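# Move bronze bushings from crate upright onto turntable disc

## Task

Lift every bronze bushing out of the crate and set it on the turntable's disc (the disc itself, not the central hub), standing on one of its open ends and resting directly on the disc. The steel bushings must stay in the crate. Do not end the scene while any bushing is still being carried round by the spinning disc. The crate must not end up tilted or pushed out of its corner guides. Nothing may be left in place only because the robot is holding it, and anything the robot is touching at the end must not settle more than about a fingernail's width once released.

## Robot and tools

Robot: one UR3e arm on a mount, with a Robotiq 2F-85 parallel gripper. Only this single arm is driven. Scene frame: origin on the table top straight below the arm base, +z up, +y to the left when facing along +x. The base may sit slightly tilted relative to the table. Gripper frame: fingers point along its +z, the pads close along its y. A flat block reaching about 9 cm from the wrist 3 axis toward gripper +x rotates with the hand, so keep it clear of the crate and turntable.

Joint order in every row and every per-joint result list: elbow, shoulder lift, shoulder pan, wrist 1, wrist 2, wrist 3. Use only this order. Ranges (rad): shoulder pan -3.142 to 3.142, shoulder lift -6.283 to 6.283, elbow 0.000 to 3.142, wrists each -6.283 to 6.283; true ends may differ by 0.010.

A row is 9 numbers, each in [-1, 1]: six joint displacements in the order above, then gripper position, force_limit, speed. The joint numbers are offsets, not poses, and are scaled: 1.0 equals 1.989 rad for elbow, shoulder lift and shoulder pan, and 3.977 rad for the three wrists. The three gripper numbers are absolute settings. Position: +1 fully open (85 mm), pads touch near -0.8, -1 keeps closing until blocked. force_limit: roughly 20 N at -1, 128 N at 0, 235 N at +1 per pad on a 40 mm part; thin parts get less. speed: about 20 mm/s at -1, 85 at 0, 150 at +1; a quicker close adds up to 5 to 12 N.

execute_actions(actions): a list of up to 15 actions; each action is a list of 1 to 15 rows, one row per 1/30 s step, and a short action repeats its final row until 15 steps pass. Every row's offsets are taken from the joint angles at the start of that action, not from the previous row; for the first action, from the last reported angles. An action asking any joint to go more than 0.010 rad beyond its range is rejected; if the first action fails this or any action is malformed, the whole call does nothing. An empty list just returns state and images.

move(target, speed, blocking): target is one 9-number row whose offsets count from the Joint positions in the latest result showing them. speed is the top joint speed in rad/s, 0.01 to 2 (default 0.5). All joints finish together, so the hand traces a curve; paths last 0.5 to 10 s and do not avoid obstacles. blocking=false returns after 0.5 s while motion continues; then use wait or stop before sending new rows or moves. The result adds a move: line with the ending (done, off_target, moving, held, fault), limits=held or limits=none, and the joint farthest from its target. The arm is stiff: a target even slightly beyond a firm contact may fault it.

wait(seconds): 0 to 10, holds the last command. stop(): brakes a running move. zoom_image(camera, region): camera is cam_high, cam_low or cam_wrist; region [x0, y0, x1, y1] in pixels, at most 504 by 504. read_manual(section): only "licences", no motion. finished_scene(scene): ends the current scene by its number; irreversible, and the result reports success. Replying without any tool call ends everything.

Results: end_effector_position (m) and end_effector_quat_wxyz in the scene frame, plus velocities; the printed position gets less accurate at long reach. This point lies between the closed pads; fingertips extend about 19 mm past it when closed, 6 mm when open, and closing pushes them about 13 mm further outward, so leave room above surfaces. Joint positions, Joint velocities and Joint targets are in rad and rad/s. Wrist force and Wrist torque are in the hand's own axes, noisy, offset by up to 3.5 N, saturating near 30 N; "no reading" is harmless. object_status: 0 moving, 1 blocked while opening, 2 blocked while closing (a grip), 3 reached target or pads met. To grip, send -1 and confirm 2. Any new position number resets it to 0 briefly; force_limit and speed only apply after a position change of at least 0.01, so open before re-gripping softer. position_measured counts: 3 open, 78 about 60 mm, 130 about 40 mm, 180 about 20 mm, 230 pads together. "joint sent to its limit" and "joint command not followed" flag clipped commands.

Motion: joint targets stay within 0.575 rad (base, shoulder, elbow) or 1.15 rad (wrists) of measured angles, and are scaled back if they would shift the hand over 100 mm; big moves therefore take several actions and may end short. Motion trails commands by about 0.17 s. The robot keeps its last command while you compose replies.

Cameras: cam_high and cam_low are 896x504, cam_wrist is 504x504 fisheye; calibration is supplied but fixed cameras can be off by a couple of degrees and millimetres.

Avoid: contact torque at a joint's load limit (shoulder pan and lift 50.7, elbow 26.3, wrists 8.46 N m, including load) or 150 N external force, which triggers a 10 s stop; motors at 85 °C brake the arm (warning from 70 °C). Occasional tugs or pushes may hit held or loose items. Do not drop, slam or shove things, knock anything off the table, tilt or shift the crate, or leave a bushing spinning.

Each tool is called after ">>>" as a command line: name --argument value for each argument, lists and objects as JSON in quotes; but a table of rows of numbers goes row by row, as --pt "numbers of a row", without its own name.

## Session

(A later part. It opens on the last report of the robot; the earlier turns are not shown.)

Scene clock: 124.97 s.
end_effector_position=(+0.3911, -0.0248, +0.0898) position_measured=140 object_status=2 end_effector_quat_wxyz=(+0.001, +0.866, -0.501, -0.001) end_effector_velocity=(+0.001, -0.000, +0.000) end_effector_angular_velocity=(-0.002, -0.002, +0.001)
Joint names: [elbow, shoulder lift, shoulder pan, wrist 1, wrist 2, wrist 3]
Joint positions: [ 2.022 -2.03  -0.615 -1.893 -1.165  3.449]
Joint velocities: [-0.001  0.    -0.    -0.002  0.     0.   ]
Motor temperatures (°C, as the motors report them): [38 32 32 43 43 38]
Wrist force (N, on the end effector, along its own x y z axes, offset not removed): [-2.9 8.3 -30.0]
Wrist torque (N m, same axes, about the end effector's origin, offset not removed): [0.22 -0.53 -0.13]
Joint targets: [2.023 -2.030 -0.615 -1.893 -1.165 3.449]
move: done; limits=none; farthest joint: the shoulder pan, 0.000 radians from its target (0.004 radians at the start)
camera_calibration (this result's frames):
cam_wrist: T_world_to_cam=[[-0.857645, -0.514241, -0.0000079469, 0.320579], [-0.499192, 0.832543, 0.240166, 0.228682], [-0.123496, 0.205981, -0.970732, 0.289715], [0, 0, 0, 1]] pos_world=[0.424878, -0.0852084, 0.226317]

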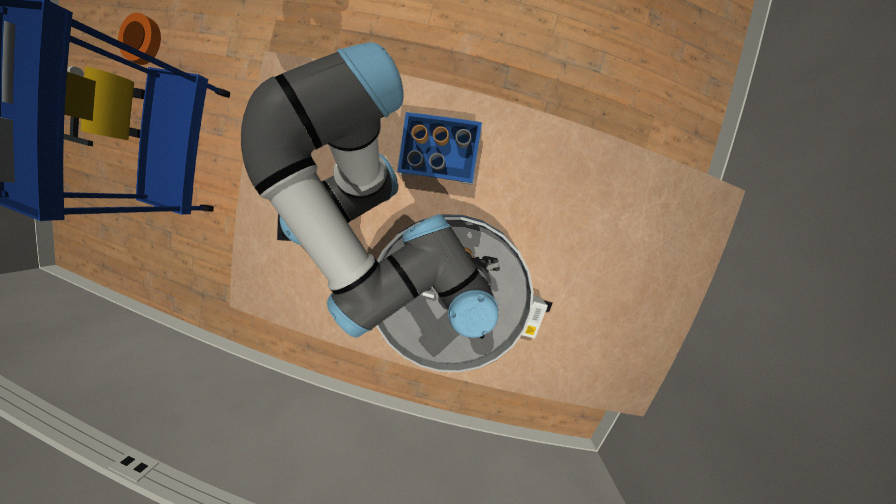

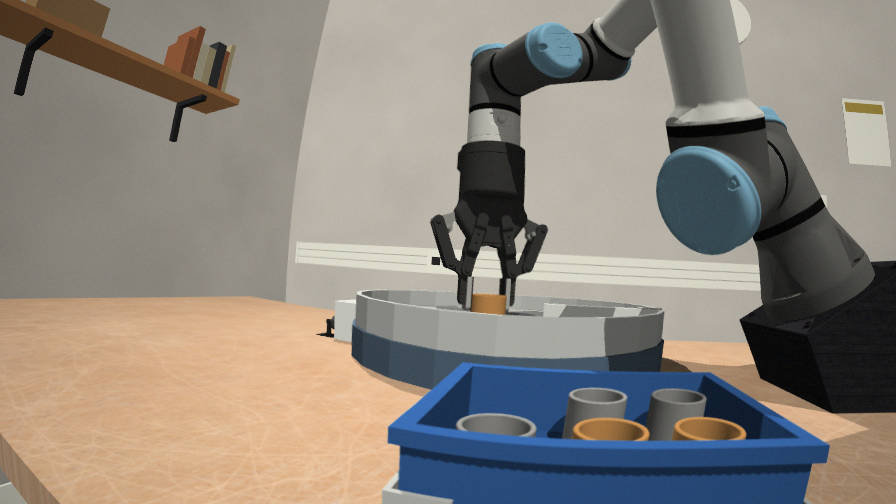

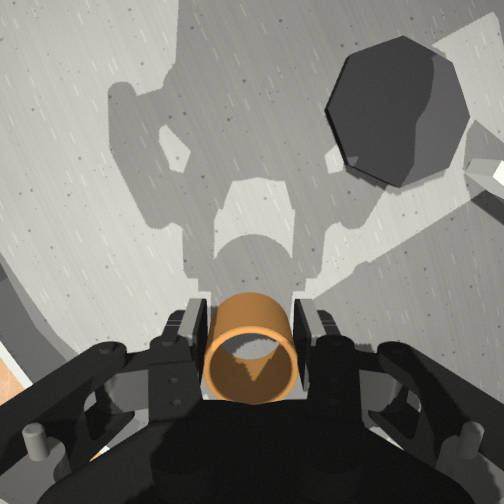

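>>> execute_actions --actions '[[[0,0,0,0,0,0,-0.04,0,0]],[[0,0,0,0,0,0,-0.04,0,0]]]'

>>> move --target '[-0.1252,-0.0784,-0.0533,0.1132,0.0083,0,-0.04,0,0]' --speed 0.4

>>> move --target '[0.0474,-0.0502,0.2557,-0.0423,-0.0476,0,-0.04,0,0]' --speed 0.9

>>> move --target '[0.113,0.052,0.430,-0.0913,-0.1036,0,-0.04,0,0]' --speed 0.9

Scene clock: 132.30 s.
end_effector_position=(+0.3911, -0.0248, +0.0898) position_measured=134 object_status=3 end_effector_quat_wxyz=(+0.001, +0.866, -0.501, -0.001) end_effector_velocity=(+0.000, +0.001, +0.000) end_effector_angular_velocity=(+0.001, -0.000, +0.002)
Joint names: [elbow, shoulder lift, shoulder pan, wrist 1, wrist 2, wrist 3]
Joint positions: [ 2.022 -2.03  -0.615 -1.893 -1.165  3.449]
Joint velocities: [-0.001  0.     0.002 -0.     0.     0.   ]
Motor temperatures (°C, as the motors report them): [38 32 32 43 43 38]
Wrist force (N, on the end effector, along its own x y z axes, offset not removed): [0.8 2.1 0.3]
Wrist torque (N m, same axes, about the end effector's origin, offset not removed): [0.36 -0.16 -0.01]
Joint targets: [2.023 -2.030 -0.615 -1.893 -1.165 3.449]
camera_calibration (this result's frames):
cam_wrist: T_world_to_cam=[[-0.857651, -0.514231, 0.0000240474, 0.320571], [-0.499155, 0.832517, 0.240332, 0.228639], [-0.123606, 0.206109, -0.970691, 0.289711], [0, 0, 0, 1]] pos_world=[0.424874, -0.0852105, 0.226263]

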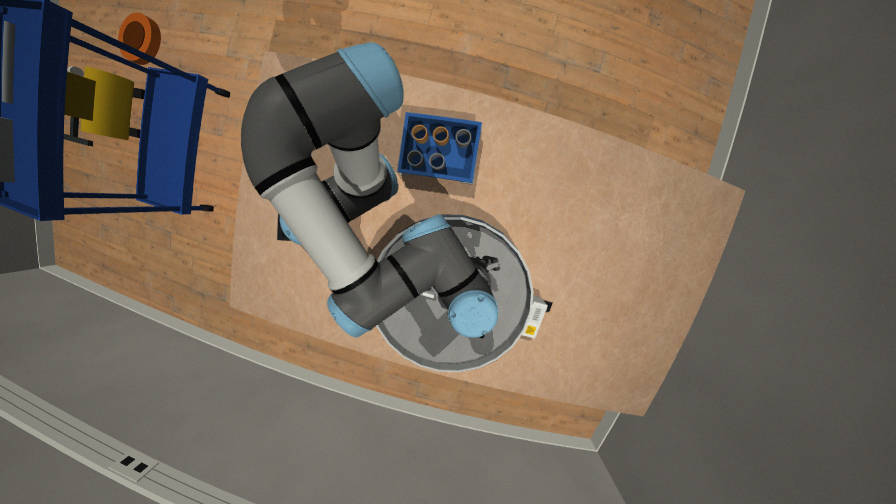

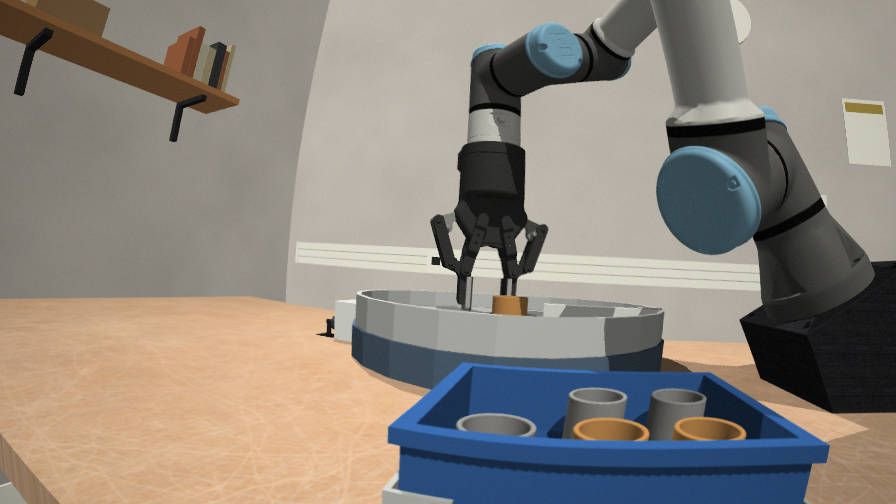

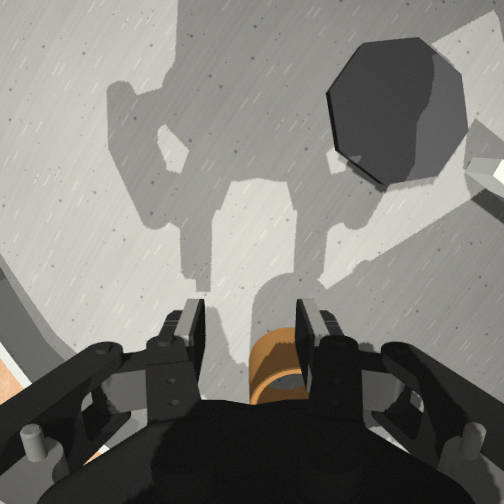

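Scene clock: 134.07 s.
end_effector_position=(+0.3897, -0.0049, +0.1593) position_measured=134 object_status=3 end_effector_quat_wxyz=(+0.000, +0.837, -0.548, -0.001) end_effector_velocity=(+0.000, +0.000, +0.001) end_effector_angular_velocity=(-0.001, -0.001, -0.000)
Joint names: [elbow, shoulder lift, shoulder pan, wrist 1, wrist 2, wrist 3]
Joint positions: [ 1.774 -2.186 -0.721 -1.443 -1.132  3.449]
Joint velocities: [-0.002 -0.001 -0.     0.002  0.     0.   ]
Motor temperatures (°C, as the motors report them): [38 32 32 43 43 38]
Wrist force (N, on the end effector, along its own x y z axes, offset not removed): [1.0 1.8 0.1]
Wrist torque (N m, same axes, about the end effector's origin, offset not removed): [0.26 -0.18 0.02]
Joint targets: [1.774 -2.186 -0.721 -1.442 -1.132 3.449]
move: done; limits=none; farthest joint: the elbow, 0.001 radians from its target (0.249 radians at the start)
camera_calibration (this result's frames):
cam_wrist: T_world_to_cam=[[-0.909205, -0.416348, -0.0007713, 0.35029], [-0.404315, 0.882481, 0.240328, 0.158004], [-0.0993795, 0.218819, -0.970691, 0.343573], [0, 0, 0, 1]] pos_world=[0.416513, -0.0687728, 0.295801]

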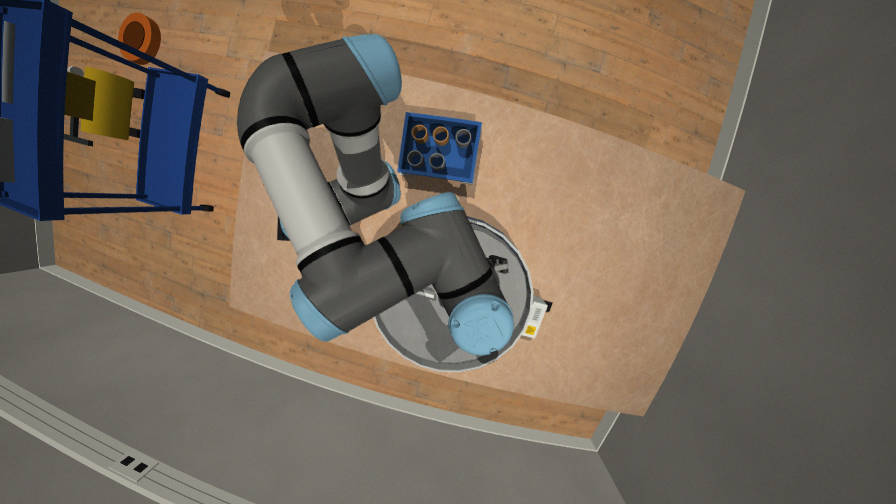

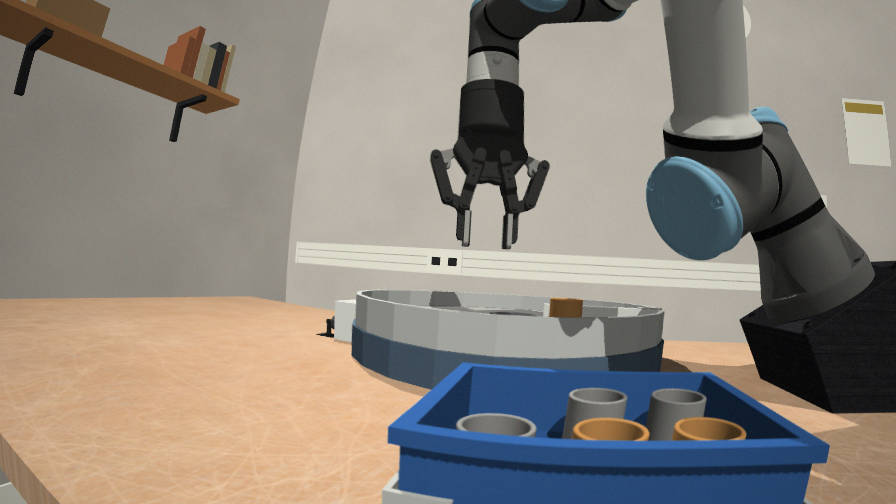

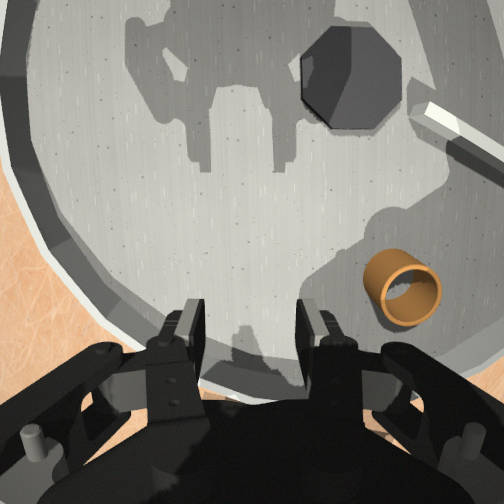

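Scene clock: 135.40 s.
end_effector_position=(+0.3595, +0.0998, +0.1694) position_measured=134 object_status=3 end_effector_quat_wxyz=(+0.000, +0.947, -0.322, -0.001) end_effector_velocity=(+0.000, +0.000, +0.000) end_effector_angular_velocity=(-0.001, -0.001, +0.001)
Joint names: [elbow, shoulder lift, shoulder pan, wrist 1, wrist 2, wrist 3]
Joint positions: [ 1.868 -2.286 -0.213 -1.611 -1.321  3.449]
Joint velocities: [-0.    -0.     0.001 -0.001 -0.001  0.   ]
Motor temperatures (°C, as the motors report them): [38 32 32 43 43 38]
Wrist force (N, on the end effector, along its own x y z axes, offset not removed): [0.7 1.2 -0.1]
Wrist torque (N m, same axes, about the end effector's origin, offset not removed): [0.13 -0.15 0.01]
Joint targets: [1.868 -2.286 -0.212 -1.611 -1.321 3.449]
move: done; limits=none; farthest joint: the shoulder pan, 0.000 radians from its target (0.508 radians at the start)
camera_calibration (this result's frames):
cam_wrist: T_world_to_cam=[[-0.595853, -0.803093, -0.000888416, 0.292448], [-0.779595, 0.578152, 0.240774, 0.21616], [-0.19285, 0.144158, -0.970581, 0.368475], [0, 0, 0, 1]] pos_world=[0.413833, 0.0567709, 0.305849]

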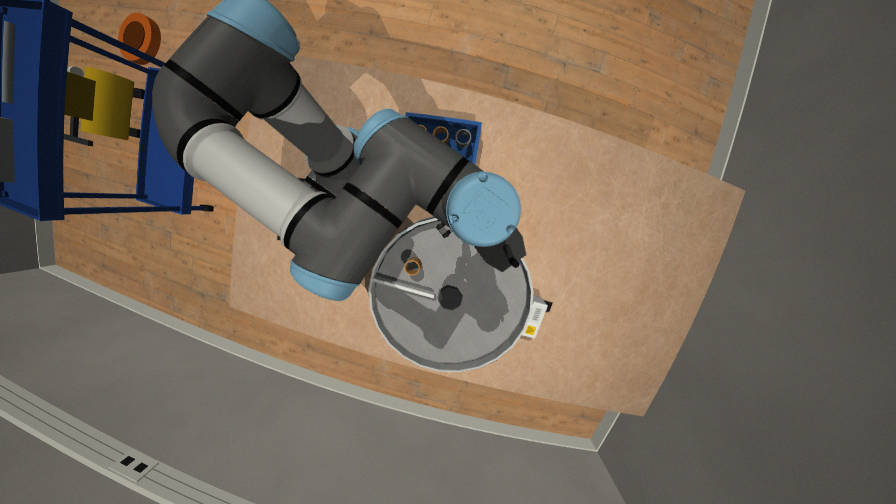

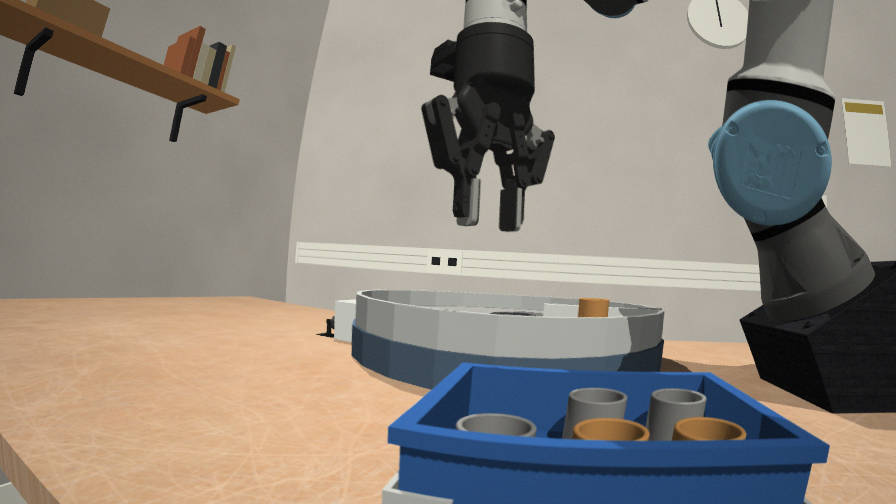

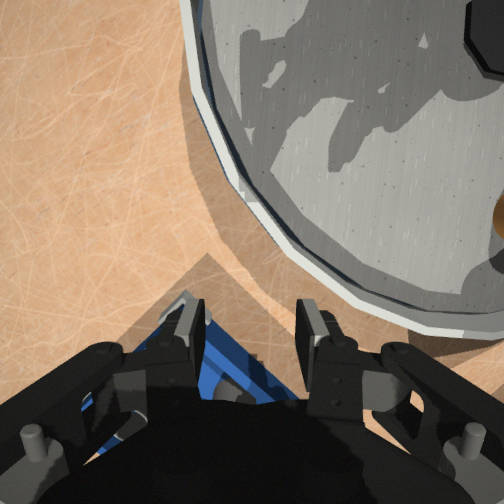

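Scene clock: 137.10 s.
end_effector_position=(+0.2657, +0.2038, +0.1591) position_measured=134 object_status=3 end_effector_quat_wxyz=(+0.000, +0.999, +0.050, -0.001) end_effector_velocity=(-0.000, +0.000, +0.000) end_effector_angular_velocity=(+0.000, -0.000, +0.003)
Joint names: [elbow, shoulder lift, shoulder pan, wrist 1, wrist 2, wrist 3]
Joint positions: [ 2.093 -2.182  0.642 -1.974 -1.733  3.449]
Joint velocities: [ 0.001  0.     0.003 -0.001 -0.001 -0.   ]
Motor temperatures (°C, as the motors report them): [38 32 32 43 43 38]
Wrist force (N, on the end effector, along its own x y z axes, offset not removed): [1.3 1.1 -0.1]
Wrist torque (N m, same axes, about the end effector's origin, offset not removed): [0.13 -0.23 0.03]
Joint targets: [2.093 -2.182 0.642 -1.974 -1.733 3.449]
move: done; limits=none; farthest joint: the shoulder pan, 0.000 radians from its target (0.855 radians at the start)
camera_calibration (this result's frames):
cam_wrist: T_world_to_cam=[[0.117043, -0.993125, -0.00176369, 0.169501], [-0.963693, -0.114003, 0.241451, 0.275208], [-0.239992, -0.0265605, -0.970411, 0.372697], [0, 0, 0, 1]] pos_world=[0.334822, 0.209609, 0.295519]

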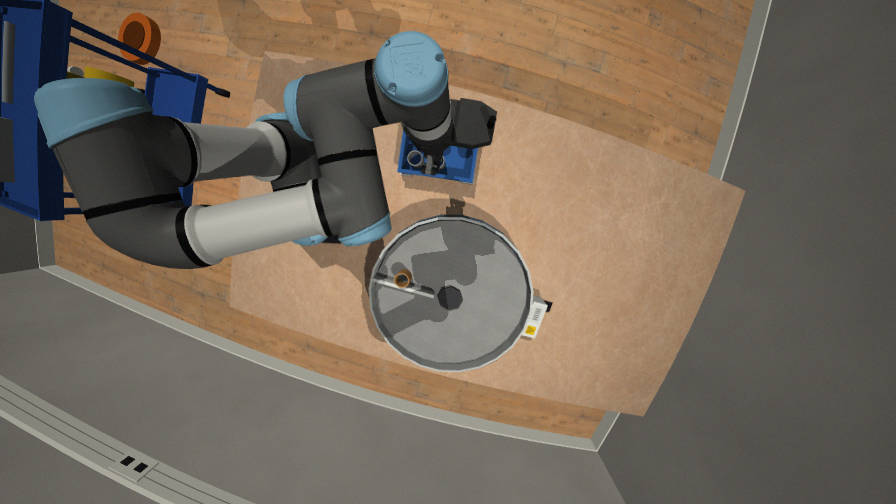

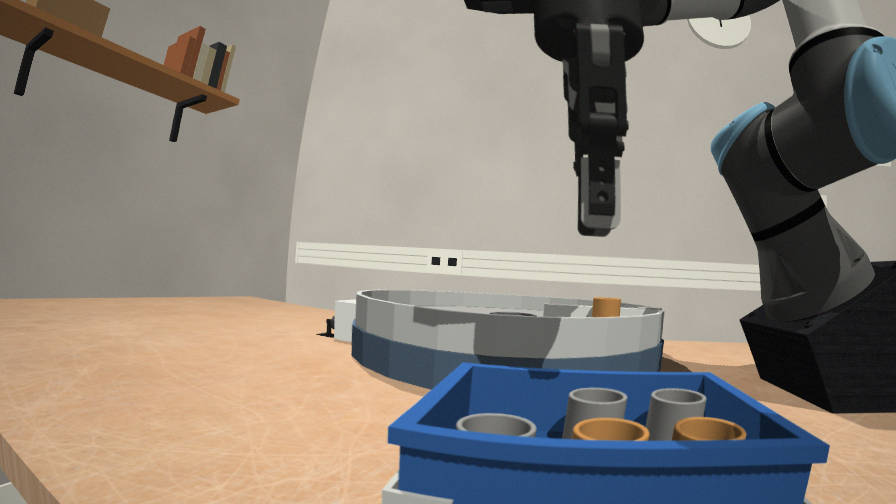

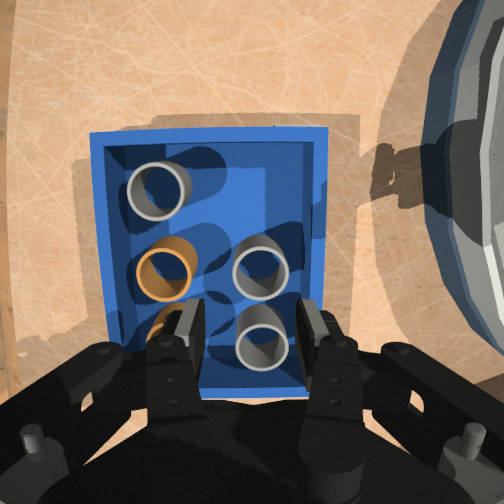

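>>> move --target '[0.0502,0.2235,0.0857,-0.1297,-0.0199,0.036,-0.04,0,0]' --speed 0.3

Scene clock: 156.30 s.
end_effector_position=(+0.2576, +0.2557, +0.0753) position_measured=134 object_status=3 end_effector_quat_wxyz=(-0.000, +0.998, +0.055, +0.000) end_effector_velocity=(-0.000, +0.001, -0.000) end_effector_angular_velocity=(+0.001, -0.000, +0.001)
Joint names: [elbow, shoulder lift, shoulder pan, wrist 1, wrist 2, wrist 3]
Joint positions: [ 2.192 -1.738  0.813 -2.489 -1.812  3.592]
Joint velocities: [-0.     0.002  0.002 -0.002 -0.     0.001]
Motor temperatures (°C, as the motors report them): [38 32 32 43 43 38]
Wrist force (N, on the end effector, along its own x y z axes, offset not removed): [-0.1 1.1 0.1]
Wrist torque (N m, same axes, about the end effector's origin, offset not removed): [0.11 -0.01 0.02]
Joint targets: [2.192 -1.738 0.813 -2.490 -1.812 3.592]
move: done; limits=none; farthest joint: the shoulder lift, 0.001 radians from its target (0.445 radians at the start)
camera_calibration (this result's frames):
cam_wrist: T_world_to_cam=[[0.127624, -0.99182, -0.00222835, 0.218765], [-0.963015, -0.124455, 0.238982, 0.296262], [-0.237304, -0.0283539, -0.971021, 0.290669], [0, 0, 0, 1]] pos_world=[0.326362, 0.262088, 0.211932]

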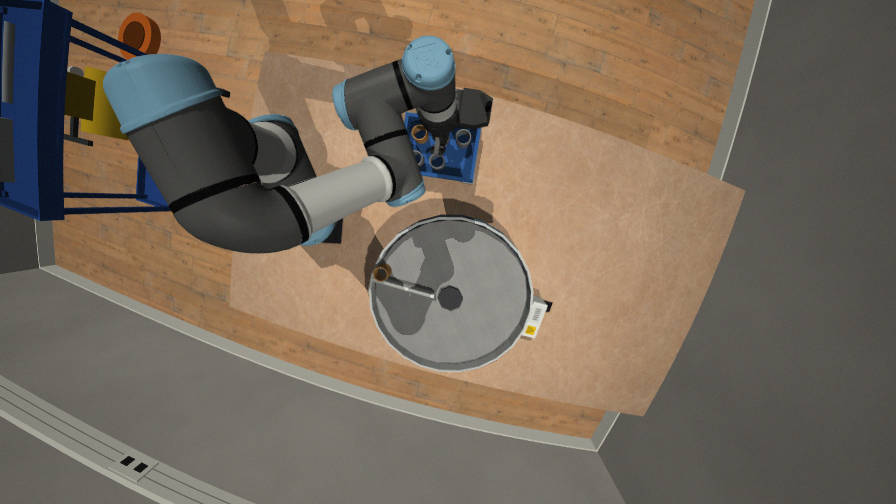

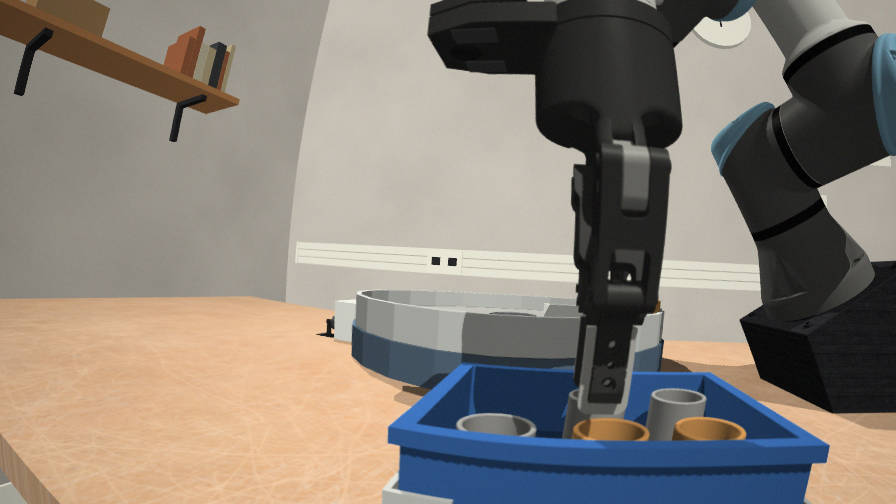

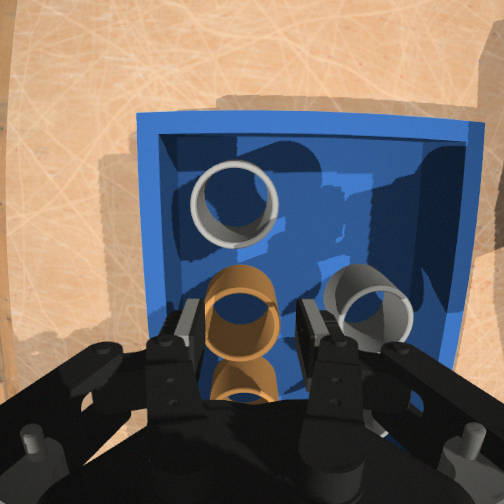

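>>> execute_actions --actions '[[[-0.0056,0.0074,0.008,0,-0.0018,0.0036,-0.04,0,0]],[[0,0,0,0,0,0,-0.04,0,0]]]'

Scene clock: 165.13 s.
end_effector_position=(+0.2564, +0.2593, +0.0753) position_measured=134 object_status=3 end_effector_quat_wxyz=(-0.000, +0.998, +0.055, +0.000) end_effector_velocity=(+0.000, -0.000, -0.000) end_effector_angular_velocity=(-0.001, -0.000, -0.001)
Joint names: [elbow, shoulder lift, shoulder pan, wrist 1, wrist 2, wrist 3]
Joint positions: [ 2.181 -1.724  0.828 -2.489 -1.819  3.606]
Joint velocities: [ 0.    -0.    -0.001 -0.     0.    -0.   ]
Motor temperatures (°C, as the motors report them): [38 33 32 43 43 38]
Wrist force (N, on the end effector, along its own x y z axes, offset not removed): [0.1 1.7 1.0]
Wrist torque (N m, same axes, about the end effector's origin, offset not removed): [0.24 -0.02 -0.01]
Joint targets: [2.181 -1.724 0.828 -2.489 -1.819 3.606]
camera_calibration (this result's frames):
cam_wrist: T_world_to_cam=[[0.127972, -0.991775, -0.00217548, 0.222415], [-0.962979, -0.12478, 0.23896, 0.295633], [-0.237266, -0.0284853, -0.971027, 0.290518], [0, 0, 0, 1]] pos_world=[0.325156, 0.26575, 0.21194]

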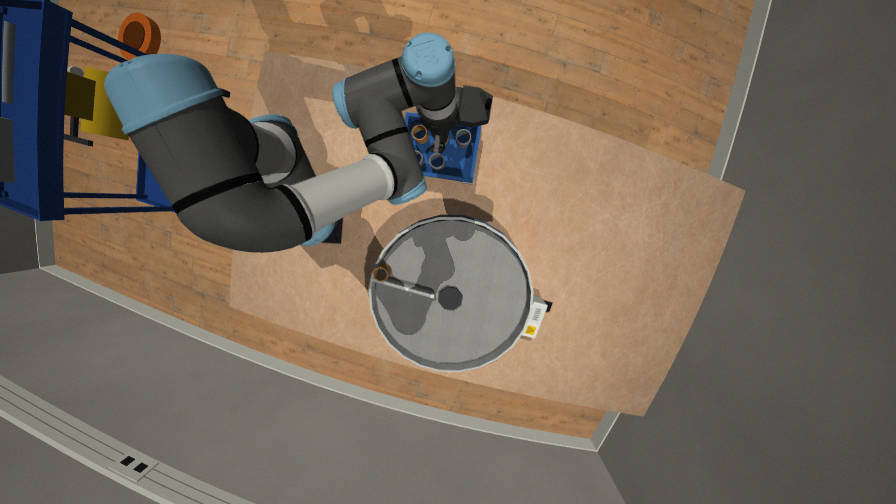

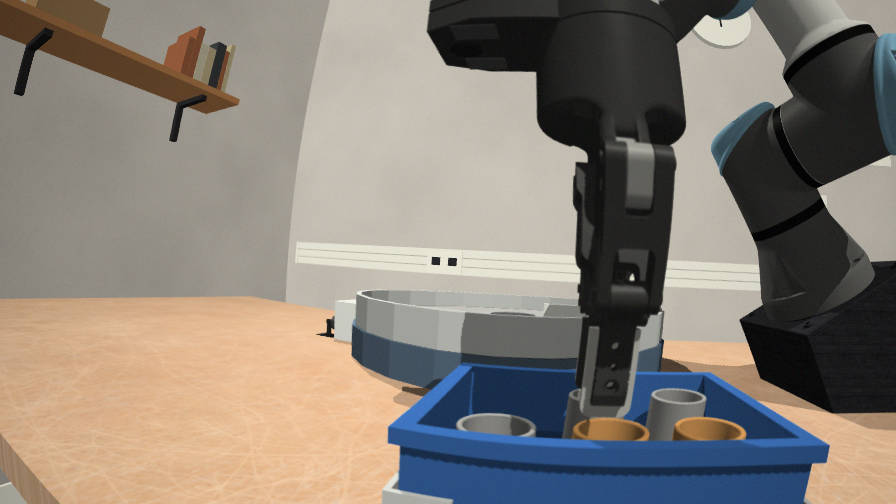

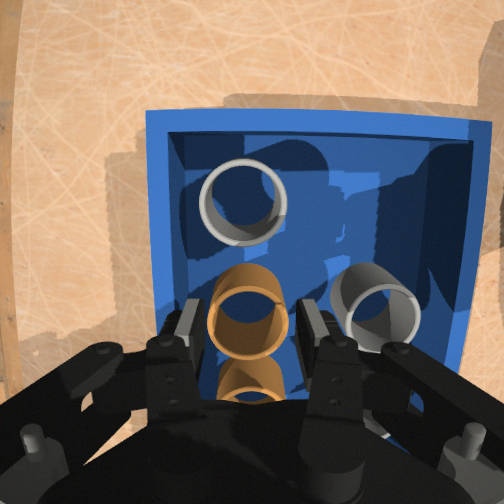

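>>> move --target '[0.0239,0.0514,-0.0144,-0.0392,0.0032,-0.0065,-0.04,0,0]' --speed 0.06

Scene clock: 172.83 s.
end_effector_position=(+0.2562, +0.2592, +0.0473) position_measured=134 object_status=3 end_effector_quat_wxyz=(-0.000, +0.998, +0.055, -0.000) end_effector_velocity=(+0.000, -0.000, -0.001) end_effector_angular_velocity=(-0.001, +0.000, -0.002)
Joint names: [elbow, shoulder lift, shoulder pan, wrist 1, wrist 2, wrist 3]
Joint positions: [ 2.229 -1.622  0.8   -2.645 -1.807  3.581]
Joint velocities: [ 0.     0.002 -0.002 -0.002  0.    -0.   ]
Motor temperatures (°C, as the motors report them): [38 33 32 43 43 38]
Wrist force (N, on the end effector, along its own x y z axes, offset not removed): [0.6 0.9 -0.1]
Wrist torque (N m, same axes, about the end effector's origin, offset not removed): [0.16 -0.11 0.01]
Joint targets: [2.229 -1.621 0.800 -2.645 -1.807 3.580]
move: done; limits=none; farthest joint: the shoulder pan, 0.000 radians from its target (0.029 radians at the start)
camera_calibration (this result's frames):
cam_wrist: T_world_to_cam=[[0.127491, -0.991838, -0.00202755, 0.222404], [-0.963019, -0.124275, 0.23906, 0.302047], [-0.23736, -0.0285253, -0.971003, 0.263248], [0, 0, 0, 1]] pos_world=[0.325007, 0.265634, 0.183859]

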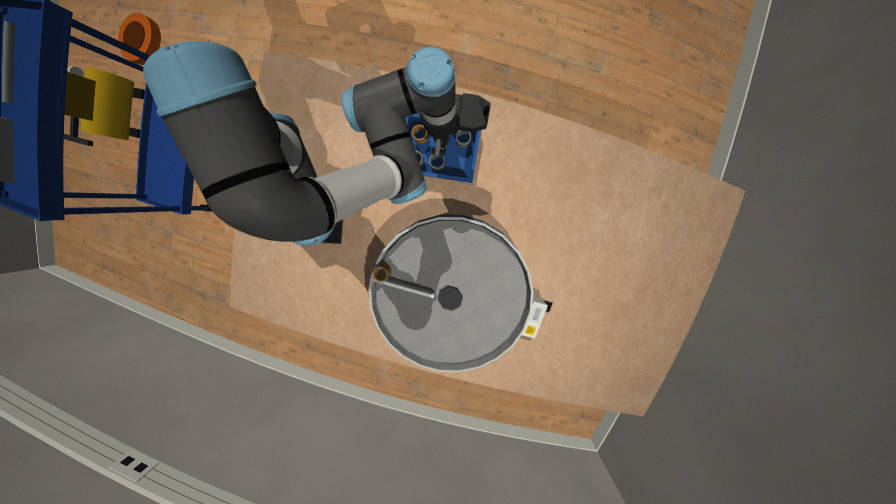

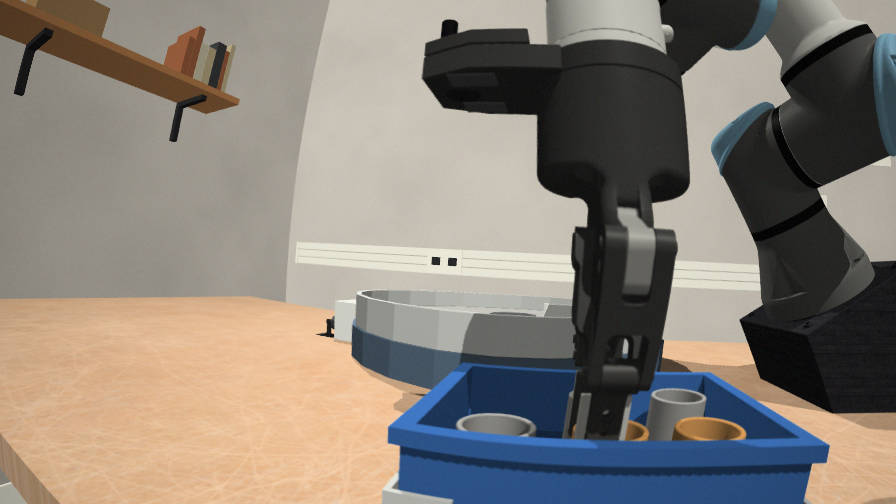

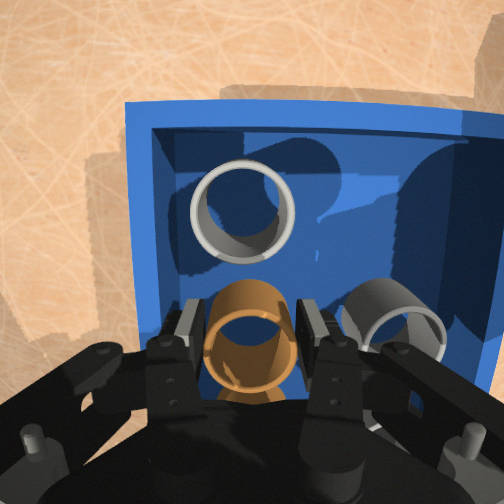

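>>> execute_actions --actions '[[[0,0,0,0,0,0,-1,-0.5,0]],[[0,0,0,0,0,0,-1,-0.5,0]]]'

>>> move --target '[-0.0239,-0.0514,0.0144,0.0392,-0.0032,0.0065,-1,-0.5,0]' --speed 0.1

>>> move --target '[-0.1172,-0.0956,0.0521,0.1131,-0.0113,0,-1,-0.5,0]' --speed 0.4

Scene clock: 182.47 s.
end_effector_position=(+0.2562, +0.2592, +0.0473) position_measured=139 object_status=2 end_effector_quat_wxyz=(-0.000, +0.998, +0.055, +0.000) end_effector_velocity=(-0.000, -0.000, -0.000) end_effector_angular_velocity=(-0.000, +0.001, -0.001)
Joint names: [elbow, shoulder lift, shoulder pan, wrist 1, wrist 2, wrist 3]
Joint positions: [ 2.229 -1.622  0.8   -2.645 -1.807  3.58 ]
Joint velocities: [ 0.001 -0.    -0.001 -0.     0.    -0.   ]
Motor temperatures (°C, as the motors report them): [38 33 32 43 43 38]
Wrist force (N, on the end effector, along its own x y z axes, offset not removed): [-2.5 3.8 -17.2]
Wrist torque (N m, same axes, about the end effector's origin, offset not removed): [0.14 -0.35 0.04]
Joint targets: [2.229 -1.622 0.800 -2.645 -1.807 3.580]
camera_calibration (this result's frames):
cam_wrist: T_world_to_cam=[[0.127504, -0.991836, -0.0020431, 0.222402], [-0.96302, -0.124292, 0.239046, 0.302061], [-0.237349, -0.0285119, -0.971006, 0.263239], [0, 0, 0, 1]] pos_world=[0.325013, 0.265635, 0.183854]

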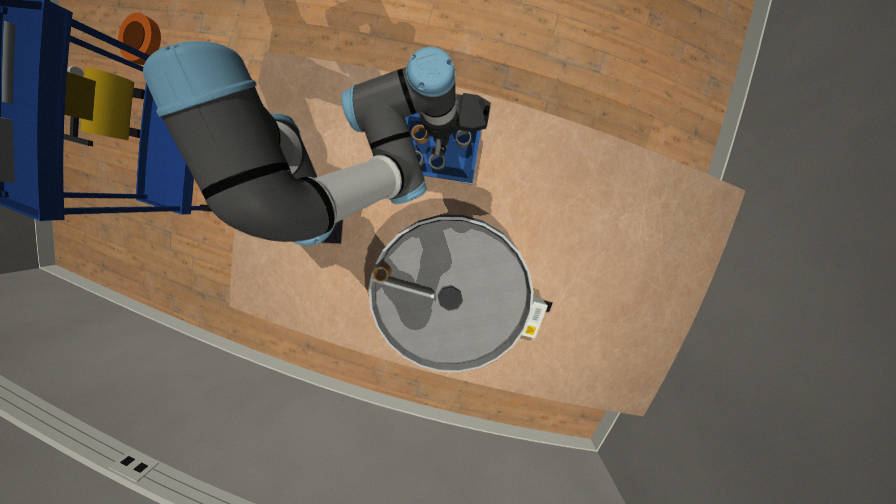

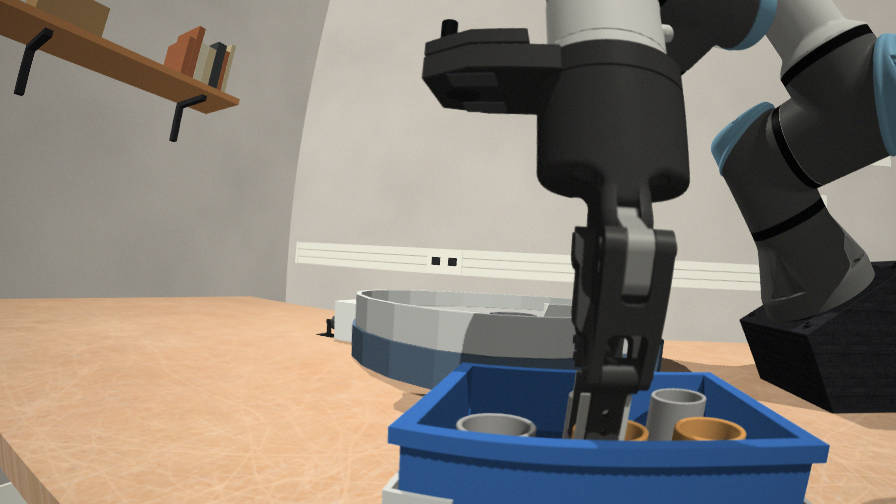

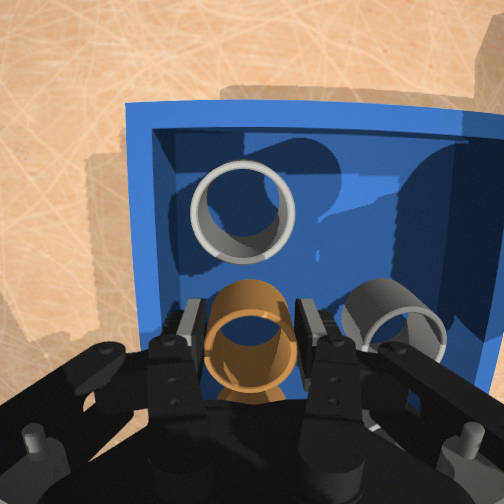

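Scene clock: 184.47 s.
end_effector_position=(+0.2564, +0.2593, +0.0753) position_measured=139 object_status=2 end_effector_quat_wxyz=(-0.000, +0.998, +0.055, +0.000) end_effector_velocity=(+0.000, -0.000, +0.001) end_effector_angular_velocity=(-0.000, -0.000, -0.000)
Joint names: [elbow, shoulder lift, shoulder pan, wrist 1, wrist 2, wrist 3]
Joint positions: [ 2.181 -1.724  0.828 -2.49  -1.819  3.606]
Joint velocities: [-0.001 -0.002  0.     0.003 -0.     0.   ]
Motor temperatures (°C, as the motors report them): [39 33 32 43 43 38]
Wrist force (N, on the end effector, along its own x y z axes, offset not removed): [1.2 2.0 0.9]
Wrist torque (N m, same axes, about the end effector's origin, offset not removed): [0.24 -0.20 0.01]
Joint targets: [2.181 -1.724 0.828 -2.489 -1.819 3.606]
move: done; limits=none; farthest joint: the shoulder lift, 0.001 radians from its target (0.103 radians at the start)
camera_calibration (this result's frames):
cam_wrist: T_world_to_cam=[[0.127985, -0.991774, -0.00219082, 0.222414], [-0.962979, -0.124797, 0.238949, 0.295649], [-0.237257, -0.0284722, -0.97103, 0.290503], [0, 0, 0, 1]] pos_world=[0.325162, 0.265752, 0.211929]

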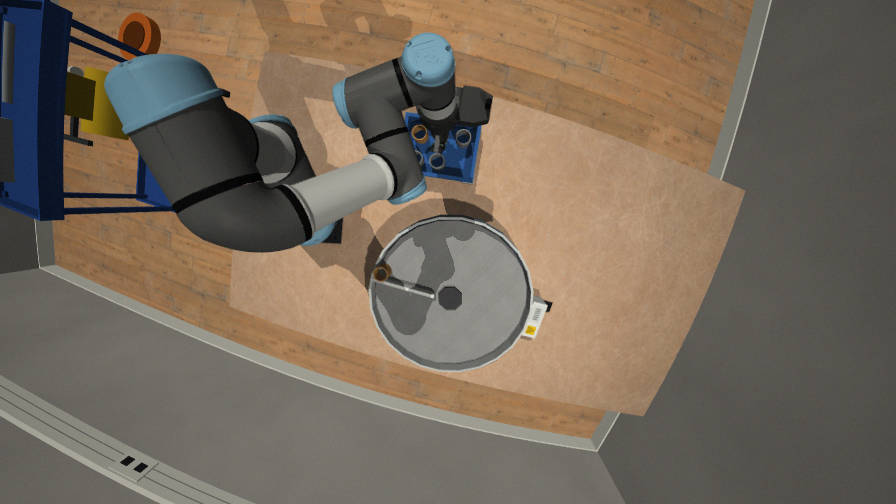

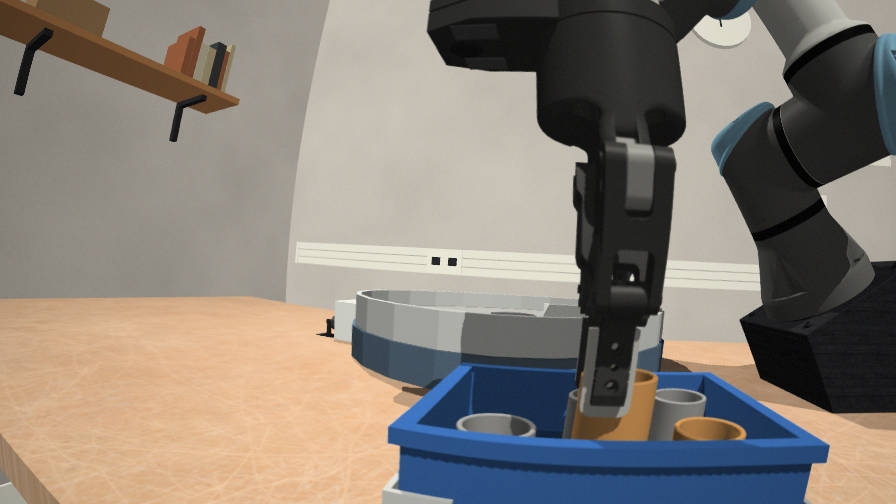

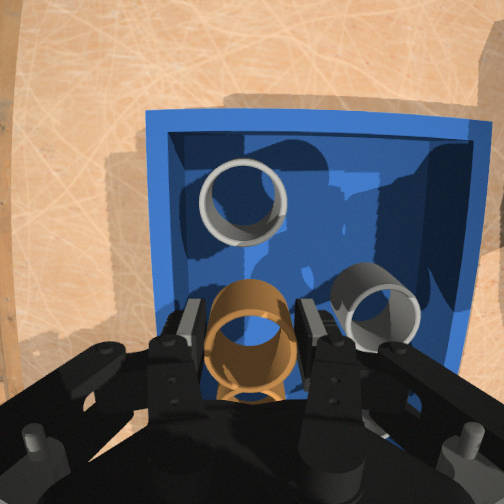

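Scene clock: 186.23 s.
end_effector_position=(+0.2561, +0.2591, +0.1600) position_measured=139 object_status=2 end_effector_quat_wxyz=(+0.000, +0.995, +0.103, -0.000) end_effector_velocity=(-0.000, +0.000, +0.001) end_effector_angular_velocity=(+0.001, -0.000, +0.002)
Joint names: [elbow, shoulder lift, shoulder pan, wrist 1, wrist 2, wrist 3]
Joint positions: [ 1.948 -1.914  0.932 -2.04  -1.864  3.606]
Joint velocities: [-0.001 -0.001  0.002  0.002 -0.    -0.   ]
Motor temperatures (°C, as the motors report them): [39 33 32 43 43 38]
Wrist force (N, on the end effector, along its own x y z axes, offset not removed): [1.1 0.9 0.2]
Wrist torque (N m, same axes, about the end effector's origin, offset not removed): [0.16 -0.20 0.00]
Joint targets: [1.948 -1.914 0.932 -2.040 -1.864 3.606]
move: done; limits=none; farthest joint: the shoulder pan, 0.000 radians from its target (0.103 radians at the start)
camera_calibration (this result's frames):
cam_wrist: T_world_to_cam=[[0.223482, -0.974706, -0.00187412, 0.19352], [-0.946239, -0.217415, 0.239503, 0.294721], [-0.233853, -0.0517512, -0.970894, 0.377792], [0, 0, 0, 1]] pos_world=[0.323976, 0.272253, 0.296572]

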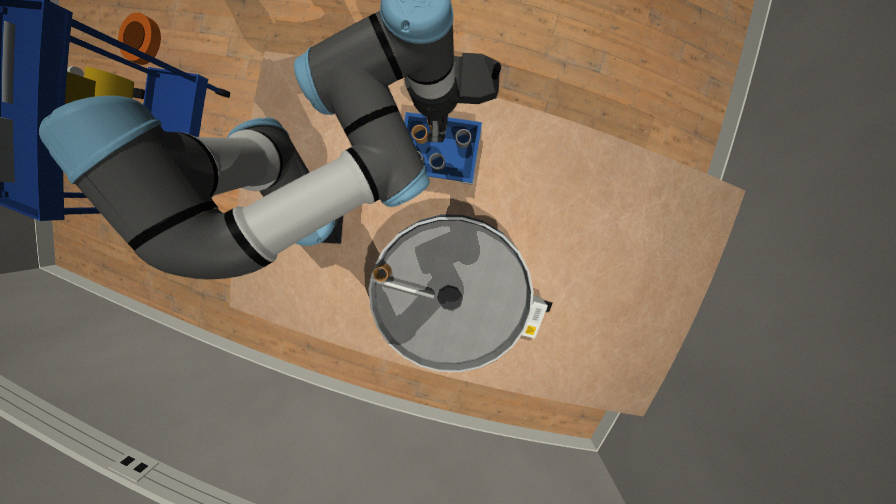

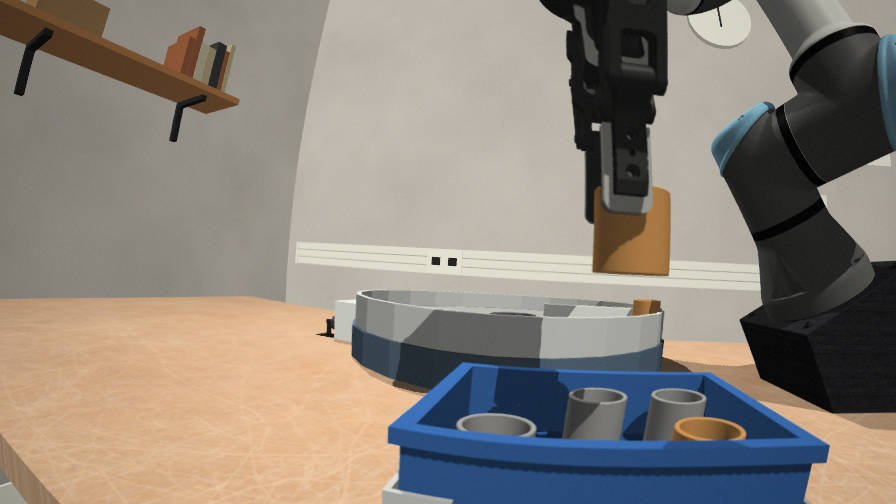

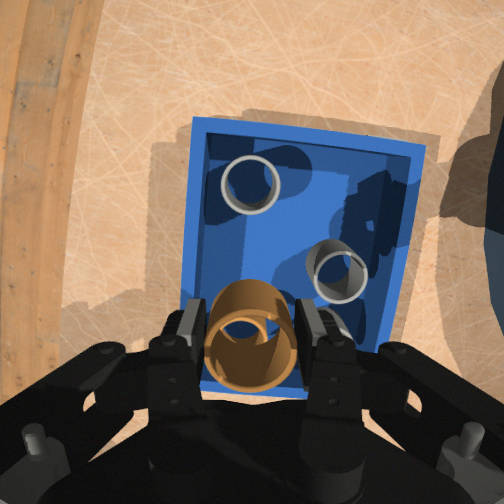

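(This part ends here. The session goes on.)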